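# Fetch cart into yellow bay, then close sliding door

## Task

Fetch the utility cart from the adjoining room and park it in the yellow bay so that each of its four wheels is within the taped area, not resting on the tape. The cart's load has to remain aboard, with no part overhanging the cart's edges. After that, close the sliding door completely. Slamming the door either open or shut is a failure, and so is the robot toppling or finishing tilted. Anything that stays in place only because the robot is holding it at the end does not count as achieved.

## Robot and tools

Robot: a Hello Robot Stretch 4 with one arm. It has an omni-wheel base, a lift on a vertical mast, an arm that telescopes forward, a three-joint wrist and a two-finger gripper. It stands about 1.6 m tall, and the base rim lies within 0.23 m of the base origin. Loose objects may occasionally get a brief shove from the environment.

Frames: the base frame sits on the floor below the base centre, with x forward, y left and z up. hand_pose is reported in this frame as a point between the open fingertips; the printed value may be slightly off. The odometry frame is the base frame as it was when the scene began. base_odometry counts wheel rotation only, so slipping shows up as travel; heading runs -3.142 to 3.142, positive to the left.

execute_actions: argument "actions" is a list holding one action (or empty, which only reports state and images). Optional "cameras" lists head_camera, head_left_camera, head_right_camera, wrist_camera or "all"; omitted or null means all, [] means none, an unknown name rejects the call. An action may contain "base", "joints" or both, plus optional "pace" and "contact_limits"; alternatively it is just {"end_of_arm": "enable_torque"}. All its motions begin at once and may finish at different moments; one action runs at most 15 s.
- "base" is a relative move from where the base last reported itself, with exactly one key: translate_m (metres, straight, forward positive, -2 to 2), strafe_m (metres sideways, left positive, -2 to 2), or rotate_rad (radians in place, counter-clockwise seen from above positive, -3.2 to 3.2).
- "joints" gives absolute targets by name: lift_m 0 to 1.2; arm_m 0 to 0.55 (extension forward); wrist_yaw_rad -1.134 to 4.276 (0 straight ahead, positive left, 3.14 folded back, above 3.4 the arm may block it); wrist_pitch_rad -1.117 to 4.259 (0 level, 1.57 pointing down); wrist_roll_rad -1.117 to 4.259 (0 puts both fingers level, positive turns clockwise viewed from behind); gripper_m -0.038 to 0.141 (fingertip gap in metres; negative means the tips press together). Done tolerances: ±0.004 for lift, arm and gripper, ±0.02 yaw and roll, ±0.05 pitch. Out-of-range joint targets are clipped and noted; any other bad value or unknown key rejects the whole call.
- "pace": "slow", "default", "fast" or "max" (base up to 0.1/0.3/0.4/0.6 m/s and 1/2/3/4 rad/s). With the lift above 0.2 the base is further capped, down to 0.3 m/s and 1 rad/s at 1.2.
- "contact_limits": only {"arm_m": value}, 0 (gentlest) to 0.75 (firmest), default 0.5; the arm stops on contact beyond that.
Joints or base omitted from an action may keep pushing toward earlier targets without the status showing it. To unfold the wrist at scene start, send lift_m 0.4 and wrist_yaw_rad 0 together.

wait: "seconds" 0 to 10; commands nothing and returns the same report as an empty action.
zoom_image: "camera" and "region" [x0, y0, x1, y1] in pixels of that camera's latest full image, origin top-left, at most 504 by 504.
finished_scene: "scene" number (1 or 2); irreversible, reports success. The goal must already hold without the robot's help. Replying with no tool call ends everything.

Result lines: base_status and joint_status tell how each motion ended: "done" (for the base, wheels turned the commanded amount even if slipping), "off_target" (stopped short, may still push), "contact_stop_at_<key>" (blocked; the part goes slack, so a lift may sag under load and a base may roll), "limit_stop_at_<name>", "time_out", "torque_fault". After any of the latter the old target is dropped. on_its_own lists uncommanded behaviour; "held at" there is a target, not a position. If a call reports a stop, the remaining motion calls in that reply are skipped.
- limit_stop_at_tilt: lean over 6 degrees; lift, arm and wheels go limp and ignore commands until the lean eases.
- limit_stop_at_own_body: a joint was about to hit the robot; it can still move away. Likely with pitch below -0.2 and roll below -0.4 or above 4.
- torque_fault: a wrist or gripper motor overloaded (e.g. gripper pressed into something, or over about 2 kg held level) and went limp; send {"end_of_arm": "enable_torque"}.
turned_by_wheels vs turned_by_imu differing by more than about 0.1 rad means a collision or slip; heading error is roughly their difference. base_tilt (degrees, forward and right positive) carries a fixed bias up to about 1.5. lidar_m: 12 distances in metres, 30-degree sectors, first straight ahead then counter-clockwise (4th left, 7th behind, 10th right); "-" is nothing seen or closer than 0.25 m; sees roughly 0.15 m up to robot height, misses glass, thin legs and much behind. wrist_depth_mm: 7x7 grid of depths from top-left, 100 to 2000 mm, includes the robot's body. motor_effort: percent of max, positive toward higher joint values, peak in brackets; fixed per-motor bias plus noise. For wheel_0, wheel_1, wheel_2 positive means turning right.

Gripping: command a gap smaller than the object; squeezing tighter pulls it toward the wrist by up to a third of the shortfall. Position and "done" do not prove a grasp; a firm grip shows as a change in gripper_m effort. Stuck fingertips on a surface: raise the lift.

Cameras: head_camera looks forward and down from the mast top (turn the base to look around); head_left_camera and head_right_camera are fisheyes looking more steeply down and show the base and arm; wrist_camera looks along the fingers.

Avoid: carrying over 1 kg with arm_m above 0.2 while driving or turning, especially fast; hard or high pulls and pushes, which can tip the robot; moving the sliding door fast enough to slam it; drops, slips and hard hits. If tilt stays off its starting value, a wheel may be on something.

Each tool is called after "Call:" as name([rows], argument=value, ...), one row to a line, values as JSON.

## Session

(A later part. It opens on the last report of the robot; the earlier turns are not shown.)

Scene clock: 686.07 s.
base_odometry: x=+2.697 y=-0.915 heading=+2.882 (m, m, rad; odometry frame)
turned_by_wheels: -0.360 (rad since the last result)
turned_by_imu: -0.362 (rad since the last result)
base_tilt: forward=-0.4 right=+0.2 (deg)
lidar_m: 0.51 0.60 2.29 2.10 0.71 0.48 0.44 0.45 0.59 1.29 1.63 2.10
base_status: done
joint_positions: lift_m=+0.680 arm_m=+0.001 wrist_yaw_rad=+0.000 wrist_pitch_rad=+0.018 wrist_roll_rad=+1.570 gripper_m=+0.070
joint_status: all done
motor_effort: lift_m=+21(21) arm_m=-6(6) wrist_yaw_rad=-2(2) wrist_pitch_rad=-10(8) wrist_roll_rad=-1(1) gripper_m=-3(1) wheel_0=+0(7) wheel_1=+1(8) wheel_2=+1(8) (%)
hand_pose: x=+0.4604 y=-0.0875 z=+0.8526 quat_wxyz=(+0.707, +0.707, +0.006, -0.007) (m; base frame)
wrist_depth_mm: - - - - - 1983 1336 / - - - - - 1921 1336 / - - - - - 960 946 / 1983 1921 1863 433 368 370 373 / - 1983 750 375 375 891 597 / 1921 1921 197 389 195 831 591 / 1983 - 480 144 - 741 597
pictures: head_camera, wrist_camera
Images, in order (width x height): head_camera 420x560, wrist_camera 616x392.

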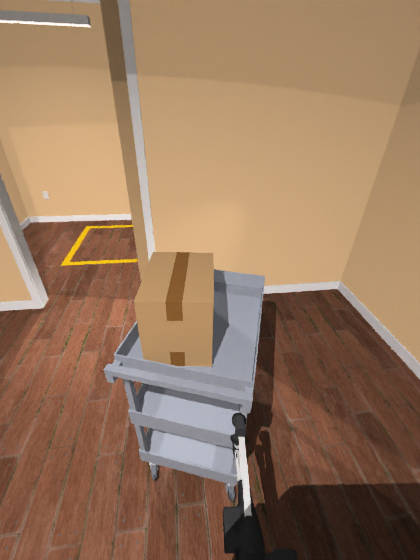

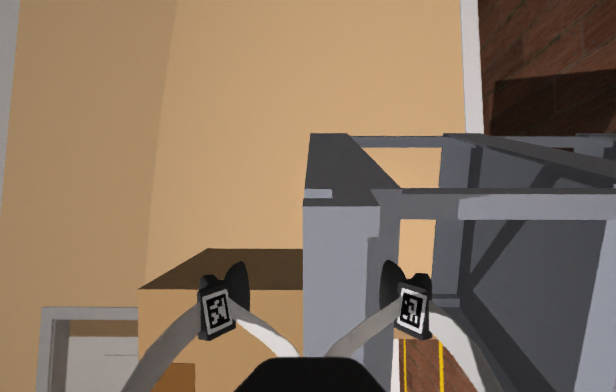

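Call:
execute_actions([
  {"base":{"strafe_m":0.07}},
], cameras=[])

Call:
execute_actions([
  {"joints":{"arm_m":0.19},"pace":"slow"},
], cameras=["wrist_camera"])

Call:
execute_actions([
  {"joints":{"gripper_m":-0.01}},
], cameras=["wrist_camera"])

Call:
execute_actions([
  {"base":{"translate_m":0.2},"pace":"slow"},
], cameras=["head_camera","wrist_camera"])

Scene clock: 697.33 s.
base_odometry: x=+2.680 y=-0.983 heading=+2.882 (m, m, rad; odometry frame)
turned_by_wheels: +0.000 (rad since the last result)
turned_by_imu: -0.001 (rad since the last result)
base_tilt: forward=-0.3 right=+0.2 (deg)
lidar_m: 0.55 0.64 2.19 2.03 0.70 0.49 0.45 0.48 0.62 1.31 1.69 0.56
base_status: done
joint_positions: lift_m=+0.680 arm_m=+0.001 wrist_yaw_rad=+0.000 wrist_pitch_rad=+0.018 wrist_roll_rad=+1.570 gripper_m=+0.070
joint_status: not commanded
motor_effort: lift_m=+21(21) arm_m=-5(5) wrist_yaw_rad=-2(2) wrist_pitch_rad=-6(7) wrist_roll_rad=+0(1) gripper_m=-1(1) wheel_0=+1(6) wheel_1=+1(13) wheel_2=+0(0) (%)
hand_pose: x=+0.4604 y=-0.0874 z=+0.8526 quat_wxyz=(+0.707, +0.707, +0.007, -0.007) (m; base frame)
wrist_depth_mm: - - - - - - 1336 / - - - - - 1863 1308 / 1983 - 1983 309 368 768 549 / 1921 1921 - 379 384 891 603 / 1983 1983 480 399 397 878 603 / 1983 1921 197 410 195 820 591 / 1863 - 480 144 - 699 591
pictures: none
No camera images: the call's "cameras" was empty. Leave "cameras" out to get every camera's image.

Scene clock: 700.53 s.
base_odometry: x=+2.680 y=-0.983 heading=+2.882 (m, m, rad; odometry frame)
turned_by_wheels: +0.000 (rad since the last result)
turned_by_imu: -0.001 (rad since the last result)
base_tilt: forward=-0.4 right=+0.2 (deg)
lidar_m: 0.61 0.71 2.19 2.03 0.73 0.50 0.45 0.47 0.62 1.29 1.71 0.59
base_status: not commanded
joint_positions: lift_m=+0.680 arm_m=+0.189 wrist_yaw_rad=+0.000 wrist_pitch_rad=+0.019 wrist_roll_rad=+1.570 gripper_m=+0.070
joint_status: all done
motor_effort: lift_m=+21(21) arm_m=+6(13) wrist_yaw_rad=-2(11) wrist_pitch_rad=-8(16) wrist_roll_rad=+0(1) gripper_m=-4(3) wheel_0=+1(1) wheel_1=+1(1) wheel_2=-4(4) (%)
hand_pose: x=+0.6483 y=-0.0874 z=+0.8525 quat_wxyz=(+0.707, +0.707, +0.007, -0.007) (m; base frame)
wrist_depth_mm: 1863 1863 1863 1863 1921 1808 1336 / 1921 1808 1863 155 154 217 325 / 1756 1808 1808 161 220 741 580 / 1808 1808 1808 168 228 831 585 / 1808 338 338 176 239 866 591 / 1708 338 197 187 194 788 597 / 1708 342 342 144 265 661 585
pictures: wrist_camera
Images, in order (width x height): wrist_camera 616x392.

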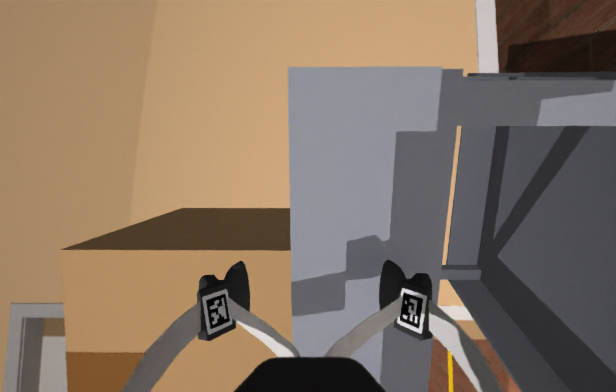

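Scene clock: 702.10 s.
base_odometry: x=+2.680 y=-0.983 heading=+2.882 (m, m, rad; odometry frame)
turned_by_wheels: +0.000 (rad since the last result)
turned_by_imu: +0.000 (rad since the last result)
base_tilt: forward=-0.3 right=+0.2 (deg)
lidar_m: 0.62 0.66 2.22 2.03 0.69 0.49 0.45 0.45 0.61 1.30 1.69 0.58
base_status: not commanded
joint_positions: lift_m=+0.680 arm_m=+0.189 wrist_yaw_rad=-0.001 wrist_pitch_rad=+0.020 wrist_roll_rad=+1.570 gripper_m=-0.009
joint_status: all done
motor_effort: lift_m=+21(21) arm_m=+4(6) wrist_yaw_rad=-1(8) wrist_pitch_rad=-11(12) wrist_roll_rad=+0(1) gripper_m=-18(18) wheel_0=+1(1) wheel_1=+1(1) wheel_2=-2(4) (%)
hand_pose: x=+0.6487 y=-0.0876 z=+0.8523 quat_wxyz=(+0.707, +0.707, +0.007, -0.007) (m; base frame)
wrist_depth_mm: 1921 1921 1863 1863 1863 1863 1336 / 1921 1863 1863 150 148 213 319 / 1808 1863 1863 156 214 759 574 / 1921 1808 1756 163 222 820 585 / 1808 329 330 170 235 878 591 / 1756 332 186 179 185 788 585 / 1661 334 336 181 257 597 580
pictures: wrist_camera
Images, in order (width x height): wrist_camera 616x392.

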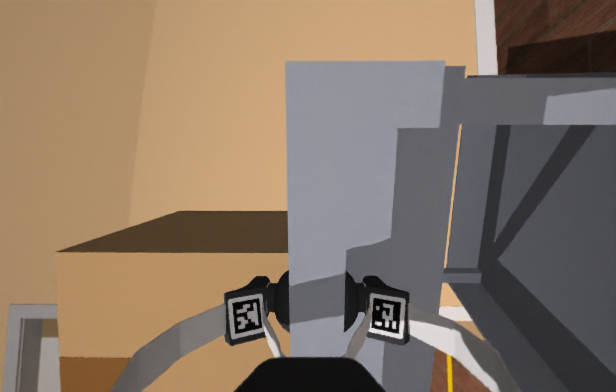

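Scene clock: 705.37 s.
base_odometry: x=+2.486 y=-0.932 heading=+2.882 (m, m, rad; odometry frame)
turned_by_wheels: +0.000 (rad since the last result)
turned_by_imu: -0.001 (rad since the last result)
base_tilt: forward=-0.3 right=+0.2 (deg)
lidar_m: 0.63 0.79 2.22 2.05 1.03 0.71 0.64 0.65 0.86 1.65 1.69 0.56
base_status: done
joint_positions: lift_m=+0.680 arm_m=+0.189 wrist_yaw_rad=+0.000 wrist_pitch_rad=+0.019 wrist_roll_rad=+1.570 gripper_m=-0.010
joint_status: not commanded
motor_effort: lift_m=+21(21) arm_m=+4(4) wrist_yaw_rad=-3(12) wrist_pitch_rad=-10(10) wrist_roll_rad=+0(0) gripper_m=-10(20) wheel_0=+3(7) wheel_1=+3(7) wheel_2=-2(14) (%)
hand_pose: x=+0.6487 y=-0.0873 z=+0.8523 quat_wxyz=(+0.707, +0.707, +0.007, -0.007) (m; base frame)
wrist_depth_mm: 1661 1661 1661 1661 307 732 603 / 1618 1576 1618 126 126 179 185 / 1618 1618 1576 127 127 193 569 / 1618 424 421 137 204 759 591 / 1499 325 324 151 220 768 591 / 1537 338 330 165 186 1499 580 / - 351 351 171 262 1618 549
pictures: head_camera, wrist_camera
Images, in order (width x height): head_camera 420x560, wrist_camera 616x392.

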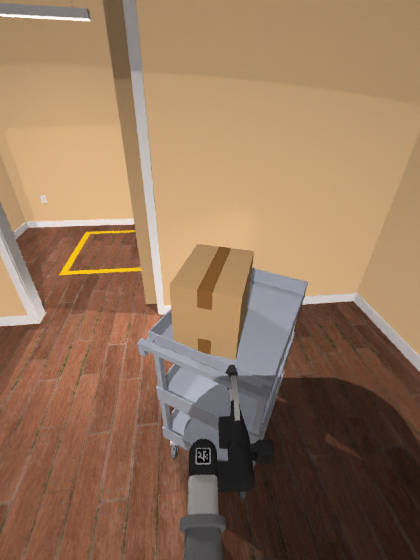

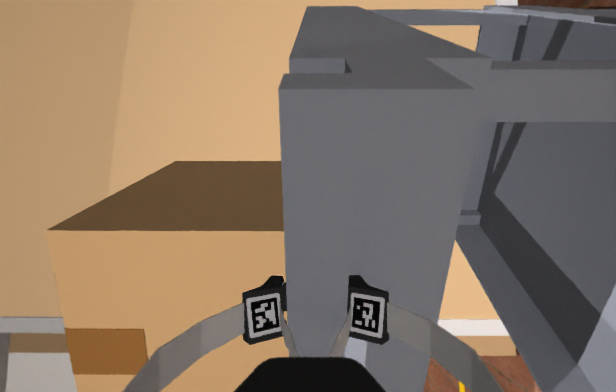

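Call:
execute_actions([
  {"joints":{"gripper_m":-0.03},"base":{"strafe_m":-0.35},"pace":"slow"},
], cameras=[])

Call:
execute_actions([
  {"base":{"rotate_rad":0.35},"pace":"slow"},
], cameras=[])

Call:
execute_actions([
  {"base":{"strafe_m":-0.4},"pace":"slow"},
], cameras=[])

Call:
execute_actions([
  {"base":{"rotate_rad":0.35},"pace":"slow"},
], cameras=[])

Call:
execute_actions([
  {"base":{"strafe_m":-0.4},"pace":"slow"},
], cameras=[])

Call:
execute_actions([
  {"base":{"rotate_rad":0.35},"pace":"slow"},
], cameras=[])

Call:
execute_actions([
  {"base":{"strafe_m":-0.3},"pace":"slow"},
], cameras=["head_camera","head_left_camera"])

Scene clock: 771.63 s.
base_odometry: x=+2.576 y=-0.593 heading=+2.883 (m, m, rad; odometry frame)
turned_by_wheels: +0.000 (rad since the last result)
turned_by_imu: +0.001 (rad since the last result)
base_tilt: forward=-0.4 right=+0.3 (deg)
lidar_m: 0.57 0.59 2.56 2.38 0.98 0.67 0.58 0.62 0.82 1.31 1.33 0.60
base_status: done
joint_positions: lift_m=+0.680 arm_m=+0.189 wrist_yaw_rad=+0.008 wrist_pitch_rad=+0.019 wrist_roll_rad=+1.570 gripper_m=-0.029
joint_status: all done
on_its_own: wrist_yaw_rad is at rest, and its effort (-24) is outside its rest range (-13 to +13)
motor_effort: lift_m=+21(21) arm_m=+4(4) wrist_yaw_rad=-24(26) wrist_pitch_rad=-11(9) wrist_roll_rad=+0(0) gripper_m=-20(20) wheel_0=+4(10) wheel_1=-3(7) wheel_2=+5(5) (%)
hand_pose: x=+0.6494 y=-0.0852 z=+0.8523 quat_wxyz=(+0.707, +0.707, +0.010, -0.004) (m; base frame)
wrist_depth_mm: 1708 1708 1661 1661 1661 1661 1336 / 1661 1708 1661 167 167 1618 1255 / 1661 1618 1618 168 227 233 232 / 1576 1618 1576 168 228 798 591 / 1618 1618 1661 169 229 820 585 / 1537 317 310 169 183 798 585 / 312 304 304 169 229 229 591
pictures: none
No camera images: the call's "cameras" was empty. Leave "cameras" out to get every camera's image.

Scene clock: 773.10 s.
base_odometry: x=+2.576 y=-0.593 heading=-3.051 (m, m, rad; odometry frame)
turned_by_wheels: +0.349 (rad since the last result)
turned_by_imu: +0.350 (rad since the last result)
base_tilt: forward=-0.3 right=+0.2 (deg)
lidar_m: 0.62 2.45 2.41 1.30 0.73 0.62 0.60 0.71 1.23 1.29 1.49 0.54
base_status: done
joint_positions: lift_m=+0.680 arm_m=+0.189 wrist_yaw_rad=-0.004 wrist_pitch_rad=+0.019 wrist_roll_rad=+1.570 gripper_m=-0.030
joint_status: not commanded
motor_effort: lift_m=+21(21) arm_m=+4(4) wrist_yaw_rad=+8(50) wrist_pitch_rad=-11(11) wrist_roll_rad=+0(0) gripper_m=-18(21) wheel_0=-4(13) wheel_1=-3(9) wheel_2=-5(16) (%)
hand_pose: x=+0.6483 y=-0.0885 z=+0.8524 quat_wxyz=(+0.707, +0.707, +0.005, -0.008) (m; base frame)
wrist_depth_mm: 1499 1499 1464 203 182 223 574 / 1537 1499 1499 155 126 154 163 / 1576 1499 496 106 106 107 574 / 1576 332 334 117 116 723 591 / 1618 324 324 131 215 723 591 / 1808 349 338 153 183 1863 569 / 1921 366 373 163 279 1661 525
pictures: none
No camera images: the call's "cameras" was empty. Leave "cameras" out to get every camera's image.

Scene clock: 778.23 s.
base_odometry: x=+2.540 y=-0.195 heading=-3.051 (m, m, rad; odometry frame)
turned_by_wheels: +0.000 (rad since the last result)
turned_by_imu: +0.003 (rad since the last result)
base_tilt: forward=-0.4 right=+0.2 (deg)
lidar_m: 0.59 0.66 2.81 1.46 0.83 0.70 0.70 0.83 0.91 0.92 1.05 0.57
base_status: done
joint_positions: lift_m=+0.680 arm_m=+0.189 wrist_yaw_rad=+0.007 wrist_pitch_rad=+0.019 wrist_roll_rad=+1.570 gripper_m=-0.029
joint_status: not commanded
on_its_own: wrist_yaw_rad is at rest, and its effort (-22) is outside its rest range (-13 to +13)
motor_effort: lift_m=+21(21) arm_m=+4(4) wrist_yaw_rad=-22(25) wrist_pitch_rad=-8(11) wrist_roll_rad=+0(0) gripper_m=-21(18) wheel_0=+4(11) wheel_1=-2(7) wheel_2=+3(4) (%)
hand_pose: x=+0.6493 y=-0.0855 z=+0.8524 quat_wxyz=(+0.707, +0.707, +0.009, -0.004) (m; base frame)
wrist_depth_mm: 1366 1308 1430 1308 1336 1336 1308 / 1397 1464 1397 144 142 207 691 / 1499 1464 1464 149 207 212 549 / 1499 1499 1499 154 214 831 585 / 1618 379 379 161 224 809 597 / 1618 322 320 167 183 788 585 / 1708 324 325 170 241 627 585
pictures: none
No camera images: the call's "cameras" was empty. Leave "cameras" out to get every camera's image.

Scene clock: 779.70 s.
base_odometry: x=+2.539 y=-0.195 heading=-2.702 (m, m, rad; odometry frame)
turned_by_wheels: +0.349 (rad since the last result)
turned_by_imu: +0.349 (rad since the last result)
base_tilt: forward=-0.3 right=+0.3 (deg)
lidar_m: 0.63 2.85 2.25 0.95 0.72 0.71 0.77 0.94 0.92 0.99 1.43 0.56
base_status: done
joint_positions: lift_m=+0.680 arm_m=+0.189 wrist_yaw_rad=-0.007 wrist_pitch_rad=+0.020 wrist_roll_rad=+1.570 gripper_m=-0.030
joint_status: not commanded
on_its_own: wrist_yaw_rad is at rest, and its effort (+18) is outside its rest range (-13 to +13)
motor_effort: lift_m=+21(21) arm_m=+4(5) wrist_yaw_rad=+18(41) wrist_pitch_rad=-11(12) wrist_roll_rad=+0(0) gripper_m=-17(20) wheel_0=-6(11) wheel_1=-5(13) wheel_2=-5(14) (%)
hand_pose: x=+0.6481 y=-0.0895 z=+0.8523 quat_wxyz=(+0.707, +0.707, +0.004, -0.009) (m; base frame)
wrist_depth_mm: 1430 1366 1397 139 138 139 544 / 1576 436 430 128 118 125 131 / 1576 340 336 144 105 107 564 / 310 303 303 - - - 574 / - 340 342 - - 340 569 / - 394 368 120 180 1983 544 / - - - 142 364 459 496
pictures: none
No camera images: the call's "cameras" was empty. Leave "cameras" out to get every camera's image.

Scene clock: 784.83 s.
base_odometry: x=+2.369 y=+0.167 heading=-2.702 (m, m, rad; odometry frame)
turned_by_wheels: +0.000 (rad since the last result)
turned_by_imu: +0.003 (rad since the last result)
base_tilt: forward=-0.4 right=+0.2 (deg)
lidar_m: 0.61 0.72 2.93 1.23 0.95 0.89 0.78 0.60 0.58 0.64 0.91 0.56
base_status: done
joint_positions: lift_m=+0.680 arm_m=+0.189 wrist_yaw_rad=+0.005 wrist_pitch_rad=+0.020 wrist_roll_rad=+1.570 gripper_m=-0.030
joint_status: not commanded
on_its_own: wrist_yaw_rad is at rest, and its effort (-16) is outside its rest range (-13 to +13)
motor_effort: lift_m=+21(21) arm_m=+3(4) wrist_yaw_rad=-16(25) wrist_pitch_rad=-12(12) wrist_roll_rad=-1(0) gripper_m=-17(17) wheel_0=+5(15) wheel_1=+0(10) wheel_2=+1(3) (%)
hand_pose: x=+0.6491 y=-0.0860 z=+0.8523 quat_wxyz=(+0.707, +0.707, +0.009, -0.005) (m; base frame)
wrist_depth_mm: 1182 1138 1182 1160 1138 1138 1138 / 1281 1255 1229 131 131 192 194 / 1430 1397 1366 139 199 759 585 / 1537 1464 569 147 210 768 597 / 1708 320 319 155 222 831 591 / 1808 322 320 165 183 768 597 / - 325 332 170 247 585 574
pictures: none
No camera images: the call's "cameras" was empty. Leave "cameras" out to get every camera's image.

Scene clock: 786.30 s.
base_odometry: x=+2.369 y=+0.167 heading=-2.353 (m, m, rad; odometry frame)
turned_by_wheels: +0.349 (rad since the last result)
turned_by_imu: +0.349 (rad since the last result)
base_tilt: forward=-0.4 right=+0.3 (deg)
lidar_m: 0.63 3.13 1.52 0.99 0.91 0.93 0.66 0.58 0.59 0.78 1.63 0.54
base_status: done
joint_positions: lift_m=+0.680 arm_m=+0.189 wrist_yaw_rad=-0.007 wrist_pitch_rad=+0.020 wrist_roll_rad=+1.570 gripper_m=-0.030
joint_status: not commanded
on_its_own: wrist_yaw_rad is at rest, and its effort (+19) is outside its rest range (-13 to +13)
motor_effort: lift_m=+21(21) arm_m=+4(4) wrist_yaw_rad=+19(42) wrist_pitch_rad=-14(13) wrist_roll_rad=+0(0) gripper_m=-15(19) wheel_0=-5(13) wheel_1=-5(7) wheel_2=-4(13) (%)
hand_pose: x=+0.6480 y=-0.0896 z=+0.8522 quat_wxyz=(+0.707, +0.707, +0.004, -0.010) (m; base frame)
wrist_depth_mm: 1397 488 455 113 113 112 115 / 1499 355 355 113 104 104 113 / 301 290 293 133 - - 544 / 309 303 303 - - - 564 / - 351 347 - - - 549 / - 418 389 111 175 1921 525 / - - - 121 473 469 473
pictures: none
No camera images: the call's "cameras" was empty. Leave "cameras" out to get every camera's image.

Scene clock: 790.43 s.
base_odometry: x=+2.156 y=+0.378 heading=-2.352 (m, m, rad; odometry frame)
turned_by_wheels: +0.001 (rad since the last result)
turned_by_imu: +0.002 (rad since the last result)
base_tilt: forward=-0.4 right=+0.2 (deg)
lidar_m: 0.61 3.30 1.91 1.29 1.15 0.67 0.44 0.40 0.43 0.53 1.19 0.52
base_status: done
joint_positions: lift_m=+0.680 arm_m=+0.189 wrist_yaw_rad=+0.006 wrist_pitch_rad=+0.020 wrist_roll_rad=+1.570 gripper_m=-0.030
joint_status: not commanded
on_its_own: wrist_yaw_rad is at rest, and its effort (-19) is outside its rest range (-13 to +13)
motor_effort: lift_m=+21(21) arm_m=+4(4) wrist_yaw_rad=-19(30) wrist_pitch_rad=-12(13) wrist_roll_rad=-1(1) gripper_m=-15(16) wheel_0=+7(14) wheel_1=-1(11) wheel_2=+3(3) (%)
hand_pose: x=+0.6492 y=-0.0857 z=+0.8522 quat_wxyz=(+0.707, +0.707, +0.009, -0.005) (m; base frame)
wrist_depth_mm: 1138 1138 1160 147 133 147 525 / 1336 1336 1308 - - 158 517 / 1537 504 449 106 106 107 585 / 1808 310 309 117 191 715 591 / - 320 319 131 213 707 597 / - 342 334 153 183 1921 574 / - 362 373 162 277 1618 525
pictures: head_camera, head_left_camera
Images, in order (width x height): head_camera 420x560, head_left_camera 420x672.

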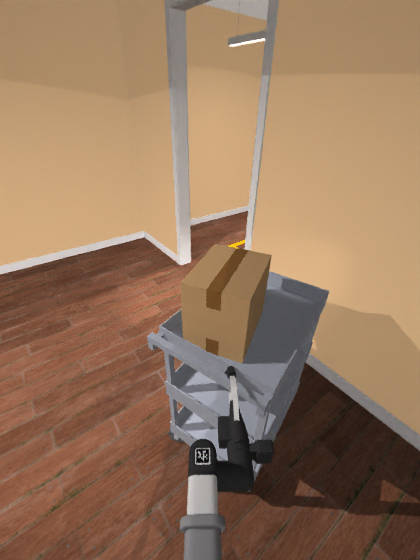

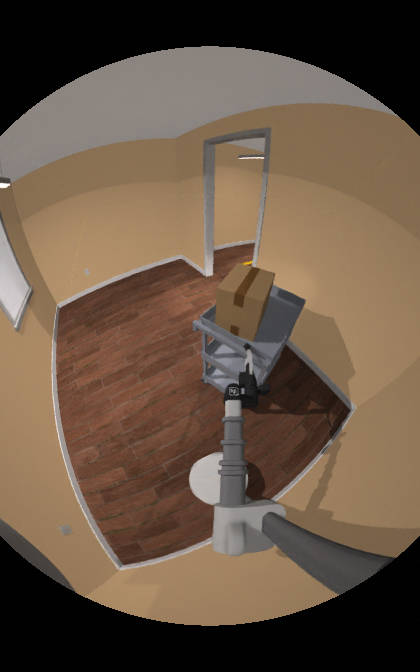

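Call:
execute_actions([
  {"base":{"rotate_rad":-0.4},"pace":"slow"},
], cameras=[])

Call:
execute_actions([
  {"base":{"strafe_m":0.4},"pace":"slow"},
], cameras=[])

Call:
execute_actions([
  {"base":{"rotate_rad":-0.38},"pace":"slow"},
], cameras=[])

Call:
execute_actions([
  {"base":{"strafe_m":0.9},"pace":"slow"},
], cameras=["head_camera","head_left_camera"])

Scene clock: 803.03 s.
base_odometry: x=+2.156 y=+0.378 heading=-2.752 (m, m, rad; odometry frame)
turned_by_wheels: -0.399 (rad since the last result)
turned_by_imu: -0.402 (rad since the last result)
base_tilt: forward=-0.3 right=+0.2 (deg)
lidar_m: 0.55 0.57 3.30 1.66 1.22 1.16 0.58 0.42 0.40 0.43 0.62 0.61
base_status: done
joint_positions: lift_m=+0.680 arm_m=+0.190 wrist_yaw_rad=+0.004 wrist_pitch_rad=+0.020 wrist_roll_rad=+1.570 gripper_m=-0.029
joint_status: not commanded
on_its_own: wrist_yaw_rad is at rest, and its effort (-15) is outside its rest range (-13 to +13)
motor_effort: lift_m=+21(21) arm_m=+2(4) wrist_yaw_rad=-15(45) wrist_pitch_rad=-12(11) wrist_roll_rad=+0(1) gripper_m=-19(21) wheel_0=+3(15) wheel_1=+2(13) wheel_2=+5(13) (%)
hand_pose: x=+0.6493 y=-0.0861 z=+0.8521 quat_wxyz=(+0.707, +0.707, +0.009, -0.006) (m; base frame)
wrist_depth_mm: 931 946 931 917 917 931 917 / 1025 991 991 183 193 976 960 / 1098 1060 1078 180 239 257 258 / 1205 1160 1160 177 236 809 574 / 1281 1308 1308 175 231 831 591 / 1397 312 309 171 183 820 591 / 304 297 298 169 226 225 591
pictures: none
No camera images: the call's "cameras" was empty. Leave "cameras" out to get every camera's image.

Scene clock: 808.17 s.
base_odometry: x=+2.308 y=+0.008 heading=-2.752 (m, m, rad; odometry frame)
turned_by_wheels: -0.001 (rad since the last result)
turned_by_imu: -0.007 (rad since the last result)
base_tilt: forward=-0.4 right=+0.2 (deg)
lidar_m: 0.60 0.75 2.97 1.36 1.00 0.94 1.02 0.76 0.73 0.76 1.11 0.56
base_status: done
joint_positions: lift_m=+0.680 arm_m=+0.190 wrist_yaw_rad=-0.005 wrist_pitch_rad=+0.020 wrist_roll_rad=+1.570 gripper_m=-0.029
joint_status: not commanded
motor_effort: lift_m=+21(21) arm_m=+2(2) wrist_yaw_rad=+11(24) wrist_pitch_rad=-12(11) wrist_roll_rad=+1(0) gripper_m=-15(20) wheel_0=-6(10) wheel_1=+1(8) wheel_2=-5(5) (%)
hand_pose: x=+0.6485 y=-0.0887 z=+0.8521 quat_wxyz=(+0.707, +0.707, +0.005, -0.009) (m; base frame)
wrist_depth_mm: 1118 1118 1138 336 156 181 525 / 1205 1205 1182 121 121 180 185 / 1281 1308 1336 129 192 707 585 / 1397 399 397 140 206 759 591 / 1499 319 315 151 220 768 591 / 1708 332 324 163 182 1808 585 / 1921 338 343 170 257 580 544
pictures: none
No camera images: the call's "cameras" was empty. Leave "cameras" out to get every camera's image.

Scene clock: 809.70 s.
base_odometry: x=+2.308 y=+0.008 heading=-3.132 (m, m, rad; odometry frame)
turned_by_wheels: -0.380 (rad since the last result)
turned_by_imu: -0.381 (rad since the last result)
base_tilt: forward=-0.4 right=+0.3 (deg)
lidar_m: 0.52 0.50 2.77 2.39 1.22 0.98 0.96 0.93 0.77 0.72 0.83 0.64
base_status: done
joint_positions: lift_m=+0.680 arm_m=+0.189 wrist_yaw_rad=-0.002 wrist_pitch_rad=+0.020 wrist_roll_rad=+1.570 gripper_m=-0.030
joint_status: not commanded
motor_effort: lift_m=+21(21) arm_m=+3(3) wrist_yaw_rad=+3(47) wrist_pitch_rad=-15(12) wrist_roll_rad=-1(0) gripper_m=-15(23) wheel_0=+1(12) wheel_1=+3(11) wheel_2=-1(13) (%)
hand_pose: x=+0.6487 y=-0.0879 z=+0.8522 quat_wxyz=(+0.707, +0.707, +0.006, -0.008) (m; base frame)
wrist_depth_mm: 1138 1160 1138 1138 1118 1138 1118 / 1182 1160 1182 206 220 1160 1182 / 1205 1182 1182 196 256 266 266 / 1229 1281 1255 188 247 1182 1182 / 1281 1255 1255 181 238 831 585 / 1281 1336 1308 171 183 809 580 / 298 290 290 164 217 216 597
pictures: none
No camera images: the call's "cameras" was empty. Leave "cameras" out to get every camera's image.

action 0: "base": strafe_m = 0.9 would last too long for one action: at the pace "slow" strafe_m can be at most 0.78 in either direction: name a faster pace, or command the rest in another action

Call:
execute_actions([
  {"base":{"strafe_m":0.75},"pace":"slow"},
], cameras=["head_camera","head_left_camera"])

Scene clock: 821.10 s.
base_odometry: x=+2.315 y=-0.742 heading=-3.133 (m, m, rad; odometry frame)
turned_by_wheels: -0.001 (rad since the last result)
turned_by_imu: -0.013 (rad since the last result)
base_tilt: forward=-0.4 right=+0.2 (deg)
lidar_m: 0.60 2.14 2.25 2.16 1.07 0.84 0.83 0.94 1.49 1.48 1.64 0.56
base_status: done
joint_positions: lift_m=+0.680 arm_m=+0.189 wrist_yaw_rad=-0.007 wrist_pitch_rad=+0.020 wrist_roll_rad=+1.570 gripper_m=-0.030
joint_status: not commanded
on_its_own: wrist_yaw_rad is at rest, and its effort (+17) is outside its rest range (-13 to +13)
motor_effort: lift_m=+21(21) arm_m=+3(3) wrist_yaw_rad=+17(29) wrist_pitch_rad=-12(13) wrist_roll_rad=-1(0) gripper_m=-18(17) wheel_0=-5(8) wheel_1=+1(5) wheel_2=-4(5) (%)
hand_pose: x=+0.6482 y=-0.0893 z=+0.8522 quat_wxyz=(+0.707, +0.707, +0.005, -0.009) (m; base frame)
wrist_depth_mm: 1255 1281 1255 117 108 113 116 / 1308 402 402 128 - - 521 / 325 309 307 - - - 549 / 304 298 296 - - - 574 / 1336 334 332 108 209 1336 569 / - 382 362 125 181 1921 530 / - 415 - 147 353 442 488
pictures: head_camera, head_left_camera
Images, in order (width x height): head_camera 420x560, head_left_camera 420x672.

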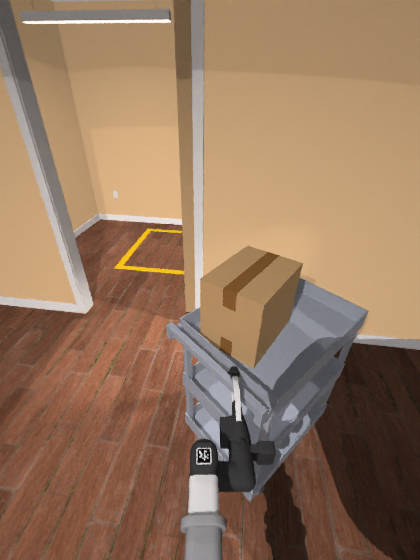

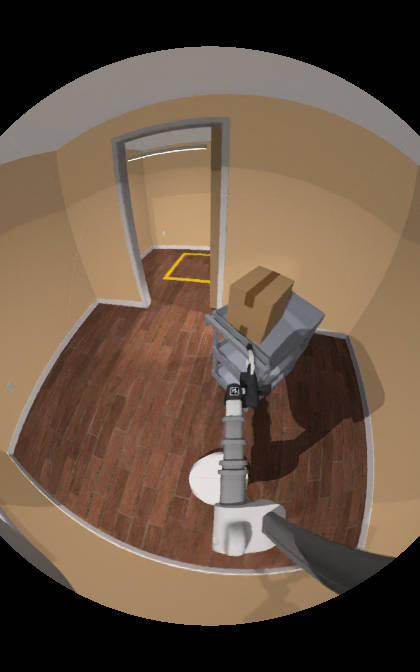

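Call:
execute_actions([
  {"base":{"strafe_m":0.75},"pace":"slow"},
], cameras=["head_camera","head_left_camera"])

Scene clock: 833.83 s.
base_odometry: x=+2.321 y=-1.492 heading=-3.133 (m, m, rad; odometry frame)
turned_by_wheels: +0.000 (rad since the last result)
turned_by_imu: -0.014 (rad since the last result)
base_tilt: forward=-0.4 right=+0.2 (deg)
lidar_m: 0.64 1.90 1.47 1.47 0.91 0.70 0.66 0.83 1.29 2.24 2.33 0.51
base_status: done
joint_positions: lift_m=+0.680 arm_m=+0.189 wrist_yaw_rad=-0.002 wrist_pitch_rad=+0.020 wrist_roll_rad=+1.570 gripper_m=-0.030
joint_status: not commanded
motor_effort: lift_m=+21(21) arm_m=+3(3) wrist_yaw_rad=+5(55) wrist_pitch_rad=-12(14) wrist_roll_rad=-1(1) gripper_m=-18(20) wheel_0=-3(14) wheel_1=+3(2) wheel_2=-3(7) (%)
hand_pose: x=+0.6486 y=-0.0881 z=+0.8520 quat_wxyz=(+0.707, +0.707, +0.006, -0.008) (m; base frame)
wrist_depth_mm: 1366 399 399 - - - - / 1537 324 322 107 - - - / 276 274 274 122 - - 549 / 309 298 297 - - - - / - 351 351 - - - - / 1576 1537 394 - 167 1008 508 / 1618 1499 1576 107 976 462 1205
pictures: head_camera, head_left_camera
Images, in order (width x height): head_camera 420x560, head_left_camera 420x672.

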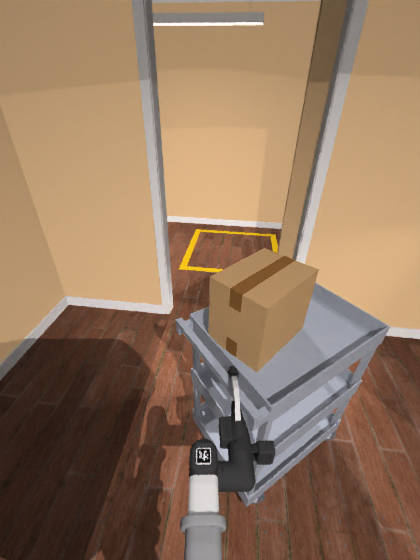

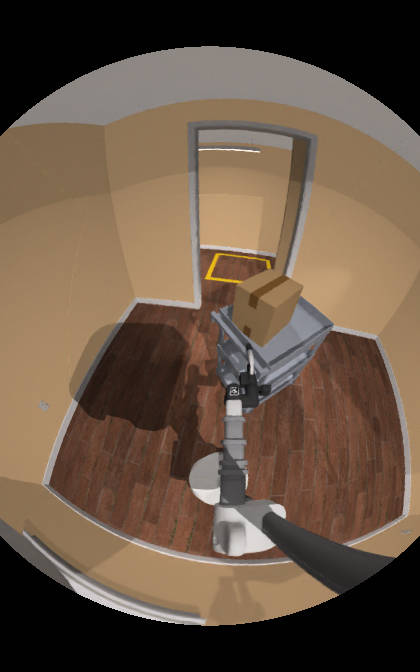

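Call:
execute_actions([
  {"base":{"strafe_m":0.5},"pace":"slow"},
], cameras=["head_camera"])

Call:
execute_actions([
  {"base":{"strafe_m":-0.4},"pace":"slow"},
], cameras=["head_camera","head_left_camera"])

Scene clock: 845.90 s.
base_odometry: x=+2.325 y=-1.992 heading=-3.134 (m, m, rad; odometry frame)
turned_by_wheels: -0.001 (rad since the last result)
turned_by_imu: -0.012 (rad since the last result)
base_tilt: forward=-0.4 right=+0.2 (deg)
lidar_m: 0.64 1.25 0.99 0.98 0.86 0.64 0.63 0.68 1.14 2.73 2.41 0.55
base_status: done
joint_positions: lift_m=+0.680 arm_m=+0.189 wrist_yaw_rad=-0.016 wrist_pitch_rad=+0.020 wrist_roll_rad=+1.571 gripper_m=-0.030
joint_status: not commanded
on_its_own: wrist_yaw_rad is at rest, and its effort (+43) is outside its rest range (-13 to +13)
motor_effort: lift_m=+21(21) arm_m=+3(3) wrist_yaw_rad=+43(48) wrist_pitch_rad=-16(12) wrist_roll_rad=-1(2) gripper_m=-18(17) wheel_0=-6(11) wheel_1=+0(8) wheel_2=-5(5) (%)
hand_pose: x=+0.6474 y=-0.0920 z=+0.8520 quat_wxyz=(+0.707, +0.707, +0.002, -0.013) (m; base frame)
wrist_depth_mm: - 375 373 - - - - / 317 307 304 106 - - - / 270 268 267 124 - - 539 / 315 303 304 - - - - / 1537 362 359 - - - - / 1661 1576 402 - - - 469 / 1661 1618 1618 110 1618 480 1308
pictures: head_camera
Images, in order (width x height): head_camera 420x560.

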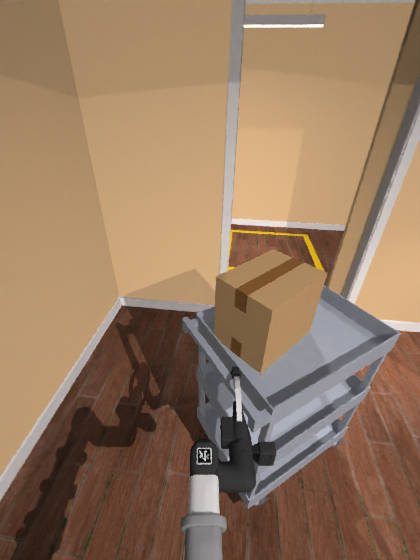

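Scene clock: 851.07 s.
base_odometry: x=+2.321 y=-1.592 heading=-3.134 (m, m, rad; odometry frame)
turned_by_wheels: +0.000 (rad since the last result)
turned_by_imu: +0.003 (rad since the last result)
base_tilt: forward=-0.4 right=+0.2 (deg)
lidar_m: 0.61 0.73 1.40 1.37 0.87 0.69 0.69 0.80 1.23 2.34 2.34 0.55
base_status: done
joint_positions: lift_m=+0.680 arm_m=+0.189 wrist_yaw_rad=+0.005 wrist_pitch_rad=+0.020 wrist_roll_rad=+1.570 gripper_m=-0.030
joint_status: not commanded
on_its_own: wrist_yaw_rad is at rest, and its effort (-17) is outside its rest range (-13 to +13)
motor_effort: lift_m=+21(21) arm_m=+3(3) wrist_yaw_rad=-17(43) wrist_pitch_rad=-15(13) wrist_roll_rad=-1(1) gripper_m=-20(20) wheel_0=+4(13) wheel_1=-2(6) wheel_2=+2(4) (%)
hand_pose: x=+0.6493 y=-0.0859 z=+0.8520 quat_wxyz=(+0.707, +0.707, +0.009, -0.005) (m; base frame)
wrist_depth_mm: 1537 1537 1576 118 118 177 304 / - - - 123 123 185 549 / - - - 132 193 707 591 / - 392 389 140 206 750 585 / 320 315 314 152 220 778 585 / 1499 324 320 164 183 1499 585 / 1576 330 336 168 254 603 549
pictures: head_camera, head_left_camera
Images, in order (width x height): head_camera 420x560, head_left_camera 420x672.

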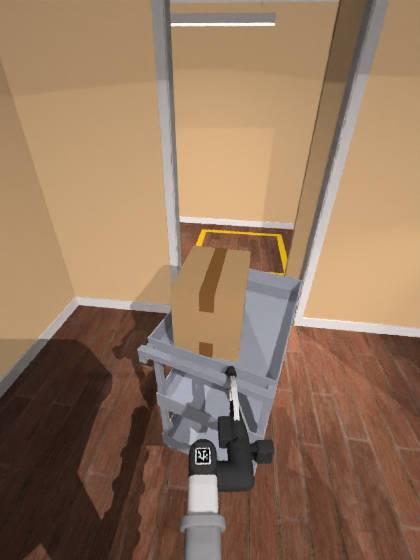

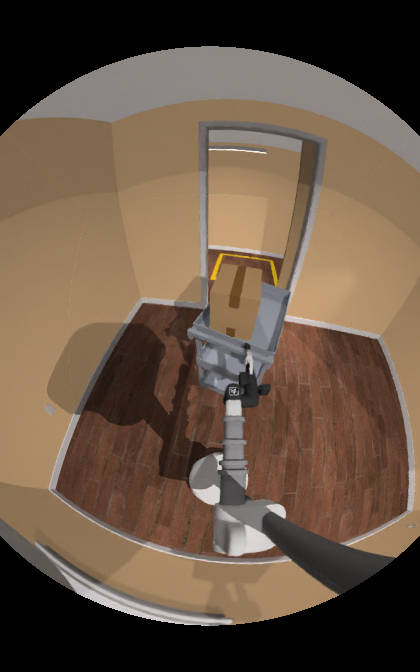

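Call:
execute_actions([
  {"base":{"strafe_m":-0.22},"pace":"slow"},
], cameras=["head_camera"])

Call:
execute_actions([
  {"base":{"translate_m":0.2},"pace":"slow"},
], cameras=["head_camera"])

Scene clock: 858.90 s.
base_odometry: x=+2.320 y=-1.372 heading=-3.133 (m, m, rad; odometry frame)
turned_by_wheels: +0.001 (rad since the last result)
turned_by_imu: +0.001 (rad since the last result)
base_tilt: forward=-0.4 right=+0.3 (deg)
lidar_m: 0.59 0.63 1.62 1.60 0.92 0.71 0.73 0.86 1.32 2.10 2.27 0.60
base_status: done
joint_positions: lift_m=+0.680 arm_m=+0.189 wrist_yaw_rad=+0.006 wrist_pitch_rad=+0.020 wrist_roll_rad=+1.570 gripper_m=-0.029
joint_status: not commanded
on_its_own: wrist_yaw_rad is at rest, and its effort (-19) is outside its rest range (-13 to +13)
motor_effort: lift_m=+21(21) arm_m=+3(3) wrist_yaw_rad=-19(22) wrist_pitch_rad=-13(14) wrist_roll_rad=-1(1) gripper_m=-16(17) wheel_0=+6(11) wheel_1=+0(3) wheel_2=+1(1) (%)
hand_pose: x=+0.6493 y=-0.0857 z=+0.8520 quat_wxyz=(+0.707, +0.707, +0.009, -0.005) (m; base frame)
wrist_depth_mm: 1366 1366 1336 159 158 1366 1281 / 1499 1499 1537 160 212 225 224 / - - - 163 223 798 574 / - - - 165 224 820 591 / - - - 167 228 809 591 / 317 314 312 169 183 798 585 / 312 306 306 170 232 715 591
pictures: head_camera
Images, in order (width x height): head_camera 420x560.

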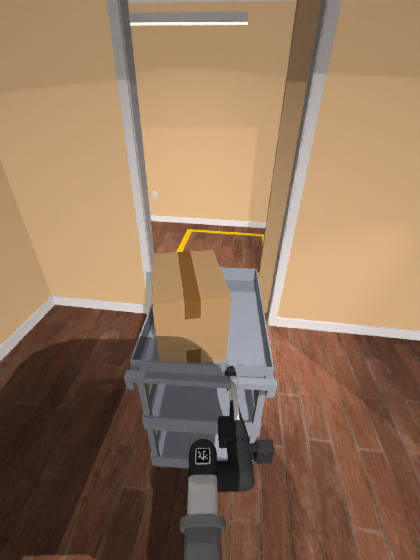

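Scene clock: 862.17 s.
base_odometry: x=+2.120 y=-1.373 heading=-3.134 (m, m, rad; odometry frame)
turned_by_wheels: +0.000 (rad since the last result)
turned_by_imu: -0.003 (rad since the last result)
base_tilt: forward=-0.4 right=+0.2 (deg)
lidar_m: 0.55 0.60 1.58 1.56 1.21 0.94 0.90 1.05 1.62 2.15 2.03 0.62
base_status: done
joint_positions: lift_m=+0.680 arm_m=+0.189 wrist_yaw_rad=-0.005 wrist_pitch_rad=+0.020 wrist_roll_rad=+1.570 gripper_m=-0.030
joint_status: not commanded
motor_effort: lift_m=+21(21) arm_m=+3(3) wrist_yaw_rad=+13(18) wrist_pitch_rad=-10(15) wrist_roll_rad=-1(2) gripper_m=-16(16) wheel_0=-2(8) wheel_1=+2(9) wheel_2=-5(12) (%)
hand_pose: x=+0.6484 y=-0.0889 z=+0.8522 quat_wxyz=(+0.707, +0.707, +0.005, -0.009) (m; base frame)
wrist_depth_mm: 1182 1182 1138 179 178 1182 1160 / 1366 1308 1336 177 224 242 242 / - - - 176 236 1863 569 / - - - 174 233 820 585 / - - - 171 230 809 585 / 317 310 307 170 182 809 591 / 301 296 296 168 226 225 585
pictures: head_camera
Images, in order (width x height): head_camera 420x560.

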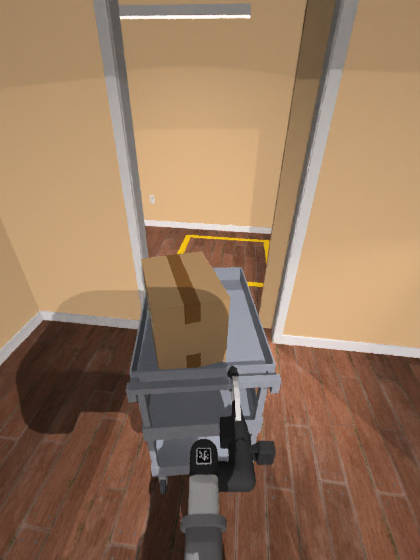

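Call:
execute_actions([
  {"base":{"strafe_m":0.1},"pace":"slow"},
], cameras=[])

Call:
execute_actions([
  {"base":{"translate_m":0.25},"pace":"slow"},
], cameras=["head_camera","head_left_camera"])

Scene clock: 872.03 s.
base_odometry: x=+2.120 y=-1.473 heading=-3.134 (m, m, rad; odometry frame)
turned_by_wheels: -0.001 (rad since the last result)
turned_by_imu: -0.003 (rad since the last result)
base_tilt: forward=-0.4 right=+0.2 (deg)
lidar_m: 0.58 0.63 1.49 1.47 1.14 0.91 0.92 1.05 1.57 2.25 2.09 0.61
base_status: done
joint_positions: lift_m=+0.680 arm_m=+0.189 wrist_yaw_rad=-0.004 wrist_pitch_rad=+0.020 wrist_roll_rad=+1.570 gripper_m=-0.029
joint_status: not commanded
motor_effort: lift_m=+21(21) arm_m=+3(3) wrist_yaw_rad=+8(22) wrist_pitch_rad=-15(13) wrist_roll_rad=-1(1) gripper_m=-18(20) wheel_0=-4(12) wheel_1=+0(5) wheel_2=-2(4) (%)
hand_pose: x=+0.6485 y=-0.0885 z=+0.8522 quat_wxyz=(+0.707, +0.707, +0.006, -0.008) (m; base frame)
wrist_depth_mm: 1160 1182 1160 161 160 1160 1160 / - - - 163 220 227 228 / - - - 164 223 820 569 / - - - 166 224 809 591 / - - - 167 228 809 591 / 315 312 309 169 183 809 580 / 307 301 303 170 232 699 585
pictures: none
No camera images: the call's "cameras" was empty. Leave "cameras" out to get every camera's image.

Scene clock: 875.83 s.
base_odometry: x=+1.871 y=-1.475 heading=-3.134 (m, m, rad; odometry frame)
turned_by_wheels: +0.001 (rad since the last result)
turned_by_imu: +0.000 (rad since the last result)
base_tilt: forward=-0.3 right=+0.2 (deg)
lidar_m: 0.55 0.54 1.44 1.42 1.50 1.16 1.15 1.29 2.04 2.28 1.75 0.63
base_status: done
joint_positions: lift_m=+0.680 arm_m=+0.189 wrist_yaw_rad=+0.004 wrist_pitch_rad=+0.020 wrist_roll_rad=+1.570 gripper_m=-0.030
joint_status: not commanded
on_its_own: wrist_yaw_rad is at rest, and its effort (-15) is outside its rest range (-13 to +13)
motor_effort: lift_m=+21(21) arm_m=+3(3) wrist_yaw_rad=-15(18) wrist_pitch_rad=-13(12) wrist_roll_rad=-1(1) gripper_m=-15(16) wheel_0=+5(6) wheel_1=+6(3) wheel_2=-1(14) (%)
hand_pose: x=+0.6492 y=-0.0862 z=+0.8522 quat_wxyz=(+0.707, +0.707, +0.009, -0.006) (m; base frame)
wrist_depth_mm: 1060 1078 1078 188 187 1060 1042 / - - - 184 220 1661 1255 / - - - 181 240 1708 488 / - - - 178 237 831 580 / - - - 174 233 842 591 / - 310 306 171 181 809 585 / 298 290 293 167 223 224 585
pictures: head_camera, head_left_camera
Images, in order (width x height): head_camera 420x560, head_left_camera 420x672.

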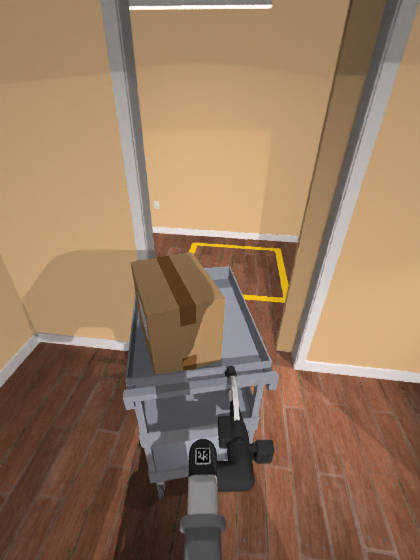

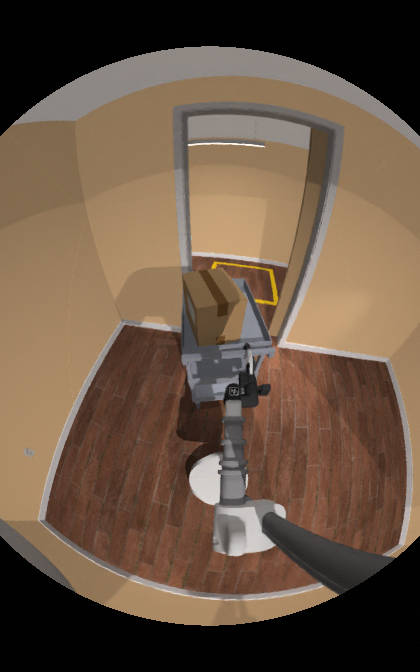

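Call:
execute_actions([
  {"base":{"strafe_m":0.22},"pace":"slow"},
], cameras=["head_camera"])

Call:
execute_actions([
  {"base":{"rotate_rad":-0.12},"pace":"slow"},
], cameras=[])

Call:
execute_actions([
  {"base":{"translate_m":0.2},"pace":"slow"},
], cameras=["head_camera","head_left_camera"])

Scene clock: 889.00 s.
base_odometry: x=+1.872 y=-1.695 heading=-3.134 (m, m, rad; odometry frame)
turned_by_wheels: +0.000 (rad since the last result)
turned_by_imu: -0.004 (rad since the last result)
base_tilt: forward=-0.4 right=+0.2 (deg)
lidar_m: 0.58 0.64 1.24 1.21 1.35 1.14 1.13 1.28 1.97 2.50 1.78 0.58
base_status: done
joint_positions: lift_m=+0.680 arm_m=+0.189 wrist_yaw_rad=-0.003 wrist_pitch_rad=+0.020 wrist_roll_rad=+1.570 gripper_m=-0.029
joint_status: not commanded
motor_effort: lift_m=+21(21) arm_m=+3(3) wrist_yaw_rad=+6(24) wrist_pitch_rad=-11(16) wrist_roll_rad=-1(0) gripper_m=-18(19) wheel_0=-3(11) wheel_1=+1(6) wheel_2=-1(3) (%)
hand_pose: x=+0.6486 y=-0.0883 z=+0.8522 quat_wxyz=(+0.707, +0.707, +0.006, -0.008) (m; base frame)
wrist_depth_mm: - - - 153 152 1808 1308 / - - - 156 213 218 217 / - - - 159 217 798 597 / - - - 163 223 809 591 / - 329 330 165 226 798 591 / 314 314 310 169 182 809 597 / 312 309 307 170 236 654 591
pictures: head_camera
Images, in order (width x height): head_camera 420x560.

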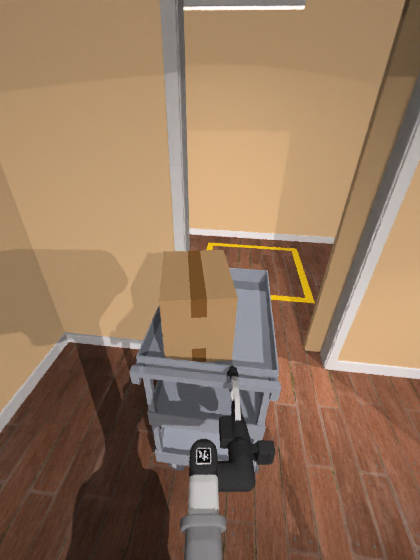

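Scene clock: 890.00 s.
base_odometry: x=+1.872 y=-1.695 heading=+3.030 (m, m, rad; odometry frame)
turned_by_wheels: -0.120 (rad since the last result)
turned_by_imu: -0.120 (rad since the last result)
base_tilt: forward=-0.3 right=+0.2 (deg)
lidar_m: 0.54 0.59 1.26 1.22 1.29 1.17 1.11 1.21 1.69 2.48 2.00 0.62
base_status: done
joint_positions: lift_m=+0.680 arm_m=+0.190 wrist_yaw_rad=+0.001 wrist_pitch_rad=+0.020 wrist_roll_rad=+1.570 gripper_m=-0.030
joint_status: not commanded
motor_effort: lift_m=+21(21) arm_m=+3(3) wrist_yaw_rad=-5(54) wrist_pitch_rad=-14(12) wrist_roll_rad=-2(1) gripper_m=-19(17) wheel_0=+1(13) wheel_1=+4(9) wheel_2=+1(15) (%)
hand_pose: x=+0.6489 y=-0.0871 z=+0.8521 quat_wxyz=(+0.707, +0.707, +0.007, -0.007) (m; base frame)
wrist_depth_mm: 1138 1160 1138 181 181 1138 1160 / - - - 179 239 244 244 / - - - 177 237 1808 574 / - - - 174 235 820 585 / - - - 173 232 842 591 / 317 309 307 171 183 798 585 / 298 296 296 169 227 226 585
pictures: none
No camera images: the call's "cameras" was empty. Leave "cameras" out to get every camera's image.

Scene clock: 893.27 s.
base_odometry: x=+1.674 y=-1.673 heading=+3.030 (m, m, rad; odometry frame)
turned_by_wheels: +0.001 (rad since the last result)
turned_by_imu: -0.001 (rad since the last result)
base_tilt: forward=-0.4 right=+0.2 (deg)
lidar_m: 0.51 0.49 1.26 1.21 1.27 1.36 1.32 1.41 1.99 2.48 1.74 0.63
base_status: done
joint_positions: lift_m=+0.680 arm_m=+0.190 wrist_yaw_rad=+0.002 wrist_pitch_rad=+0.020 wrist_roll_rad=+1.570 gripper_m=-0.030
joint_status: not commanded
motor_effort: lift_m=+21(21) arm_m=+3(3) wrist_yaw_rad=-9(24) wrist_pitch_rad=-12(14) wrist_roll_rad=-2(1) gripper_m=-16(18) wheel_0=+4(6) wheel_1=+5(2) wheel_2=-2(14) (%)
hand_pose: x=+0.6491 y=-0.0867 z=+0.8522 quat_wxyz=(+0.707, +0.707, +0.008, -0.006) (m; base frame)
wrist_depth_mm: - - - 960 976 1808 1205 / - - - 220 248 - 1336 / - - - 207 270 285 283 / - - - 194 254 1983 1308 / - - - 183 240 1756 569 / - - - 170 183 788 591 / 290 281 283 161 213 212 591
pictures: head_camera, head_left_camera
Images, in order (width x height): head_camera 420x560, head_left_camera 420x672.

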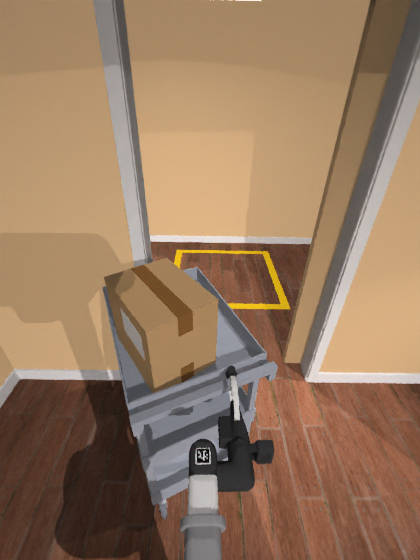

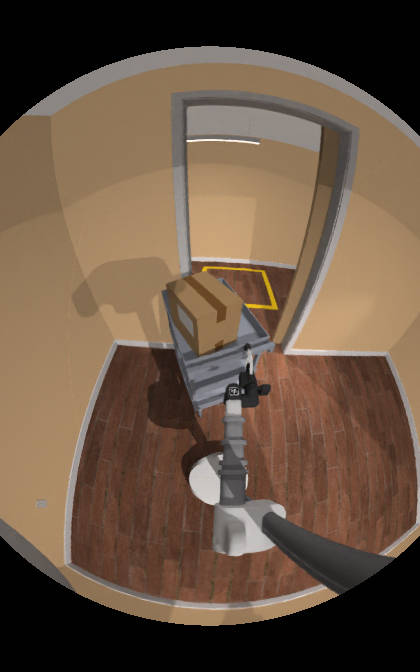

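Call:
execute_actions([
  {"base":{"translate_m":-0.35},"pace":"slow"},
], cameras=[])

Call:
execute_actions([
  {"joints":{"gripper_m":0.07}},
], cameras=["head_camera","wrist_camera"])

Scene clock: 906.47 s.
base_odometry: x=+2.021 y=-1.712 heading=+3.031 (m, m, rad; odometry frame)
turned_by_wheels: +0.001 (rad since the last result)
turned_by_imu: +0.001 (rad since the last result)
base_tilt: forward=-0.4 right=+0.2 (deg)
lidar_m: 0.56 0.59 1.26 1.21 1.27 1.02 0.96 1.05 1.52 2.50 2.19 0.62
base_status: done
joint_positions: lift_m=+0.680 arm_m=+0.190 wrist_yaw_rad=+0.007 wrist_pitch_rad=+0.020 wrist_roll_rad=+1.570 gripper_m=-0.029
joint_status: not commanded
on_its_own: wrist_yaw_rad is at rest, and its effort (-21) is outside its rest range (-13 to +13)
motor_effort: lift_m=+21(21) arm_m=+3(3) wrist_yaw_rad=-21(29) wrist_pitch_rad=-12(12) wrist_roll_rad=-2(1) gripper_m=-17(20) wheel_0=+4(6) wheel_1=-3(7) wheel_2=+8(13) (%)
hand_pose: x=+0.6495 y=-0.0855 z=+0.8521 quat_wxyz=(+0.707, +0.707, +0.010, -0.005) (m; base frame)
wrist_depth_mm: 1336 1308 1336 177 176 1336 1255 / - - - 176 236 241 241 / - - - 174 234 1863 564 / - - - 173 233 820 574 / - - - 172 231 809 597 / 315 309 307 171 183 809 591 / 301 298 297 169 228 228 585
pictures: none
No camera images: the call's "cameras" was empty. Leave "cameras" out to get every camera's image.

Scene clock: 908.17 s.
base_odometry: x=+2.021 y=-1.712 heading=+3.031 (m, m, rad; odometry frame)
turned_by_wheels: +0.000 (rad since the last result)
turned_by_imu: -0.001 (rad since the last result)
base_tilt: forward=-0.4 right=+0.1 (deg)
lidar_m: 0.56 0.58 1.28 1.22 1.29 1.01 0.96 1.08 1.49 2.49 2.22 0.63
base_status: not commanded
joint_positions: lift_m=+0.680 arm_m=+0.190 wrist_yaw_rad=+0.001 wrist_pitch_rad=+0.020 wrist_roll_rad=+1.570 gripper_m=+0.070
joint_status: all done
motor_effort: lift_m=+21(21) arm_m=+3(3) wrist_yaw_rad=-6(21) wrist_pitch_rad=-10(12) wrist_roll_rad=-1(1) gripper_m=-1(18) wheel_0=+3(3) wheel_1=-2(3) wheel_2=+3(8) (%)
hand_pose: x=+0.6490 y=-0.0871 z=+0.8522 quat_wxyz=(+0.707, +0.707, +0.007, -0.007) (m; base frame)
wrist_depth_mm: 1308 1308 1336 184 183 1308 1229 / - - - 181 241 248 247 / - - - 180 241 1756 549 / - - - 179 238 820 597 / - - - 177 236 831 591 / 320 314 312 176 187 831 580 / 307 303 297 151 231 707 585
pictures: head_camera, wrist_camera
Images, in order (width x height): head_camera 420x560, wrist_camera 616x392.

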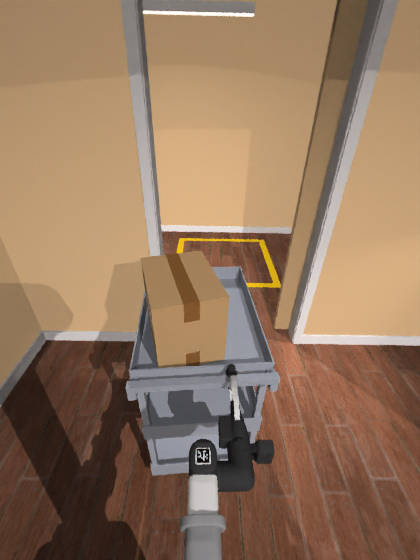

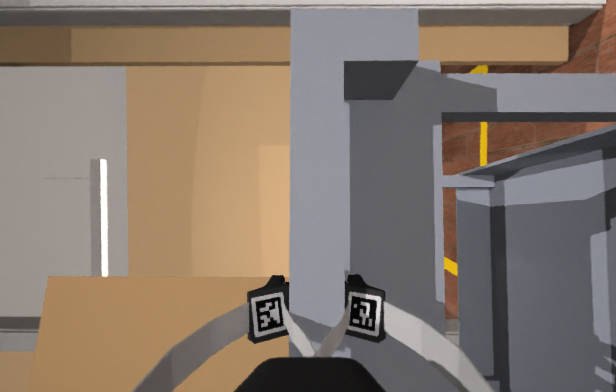

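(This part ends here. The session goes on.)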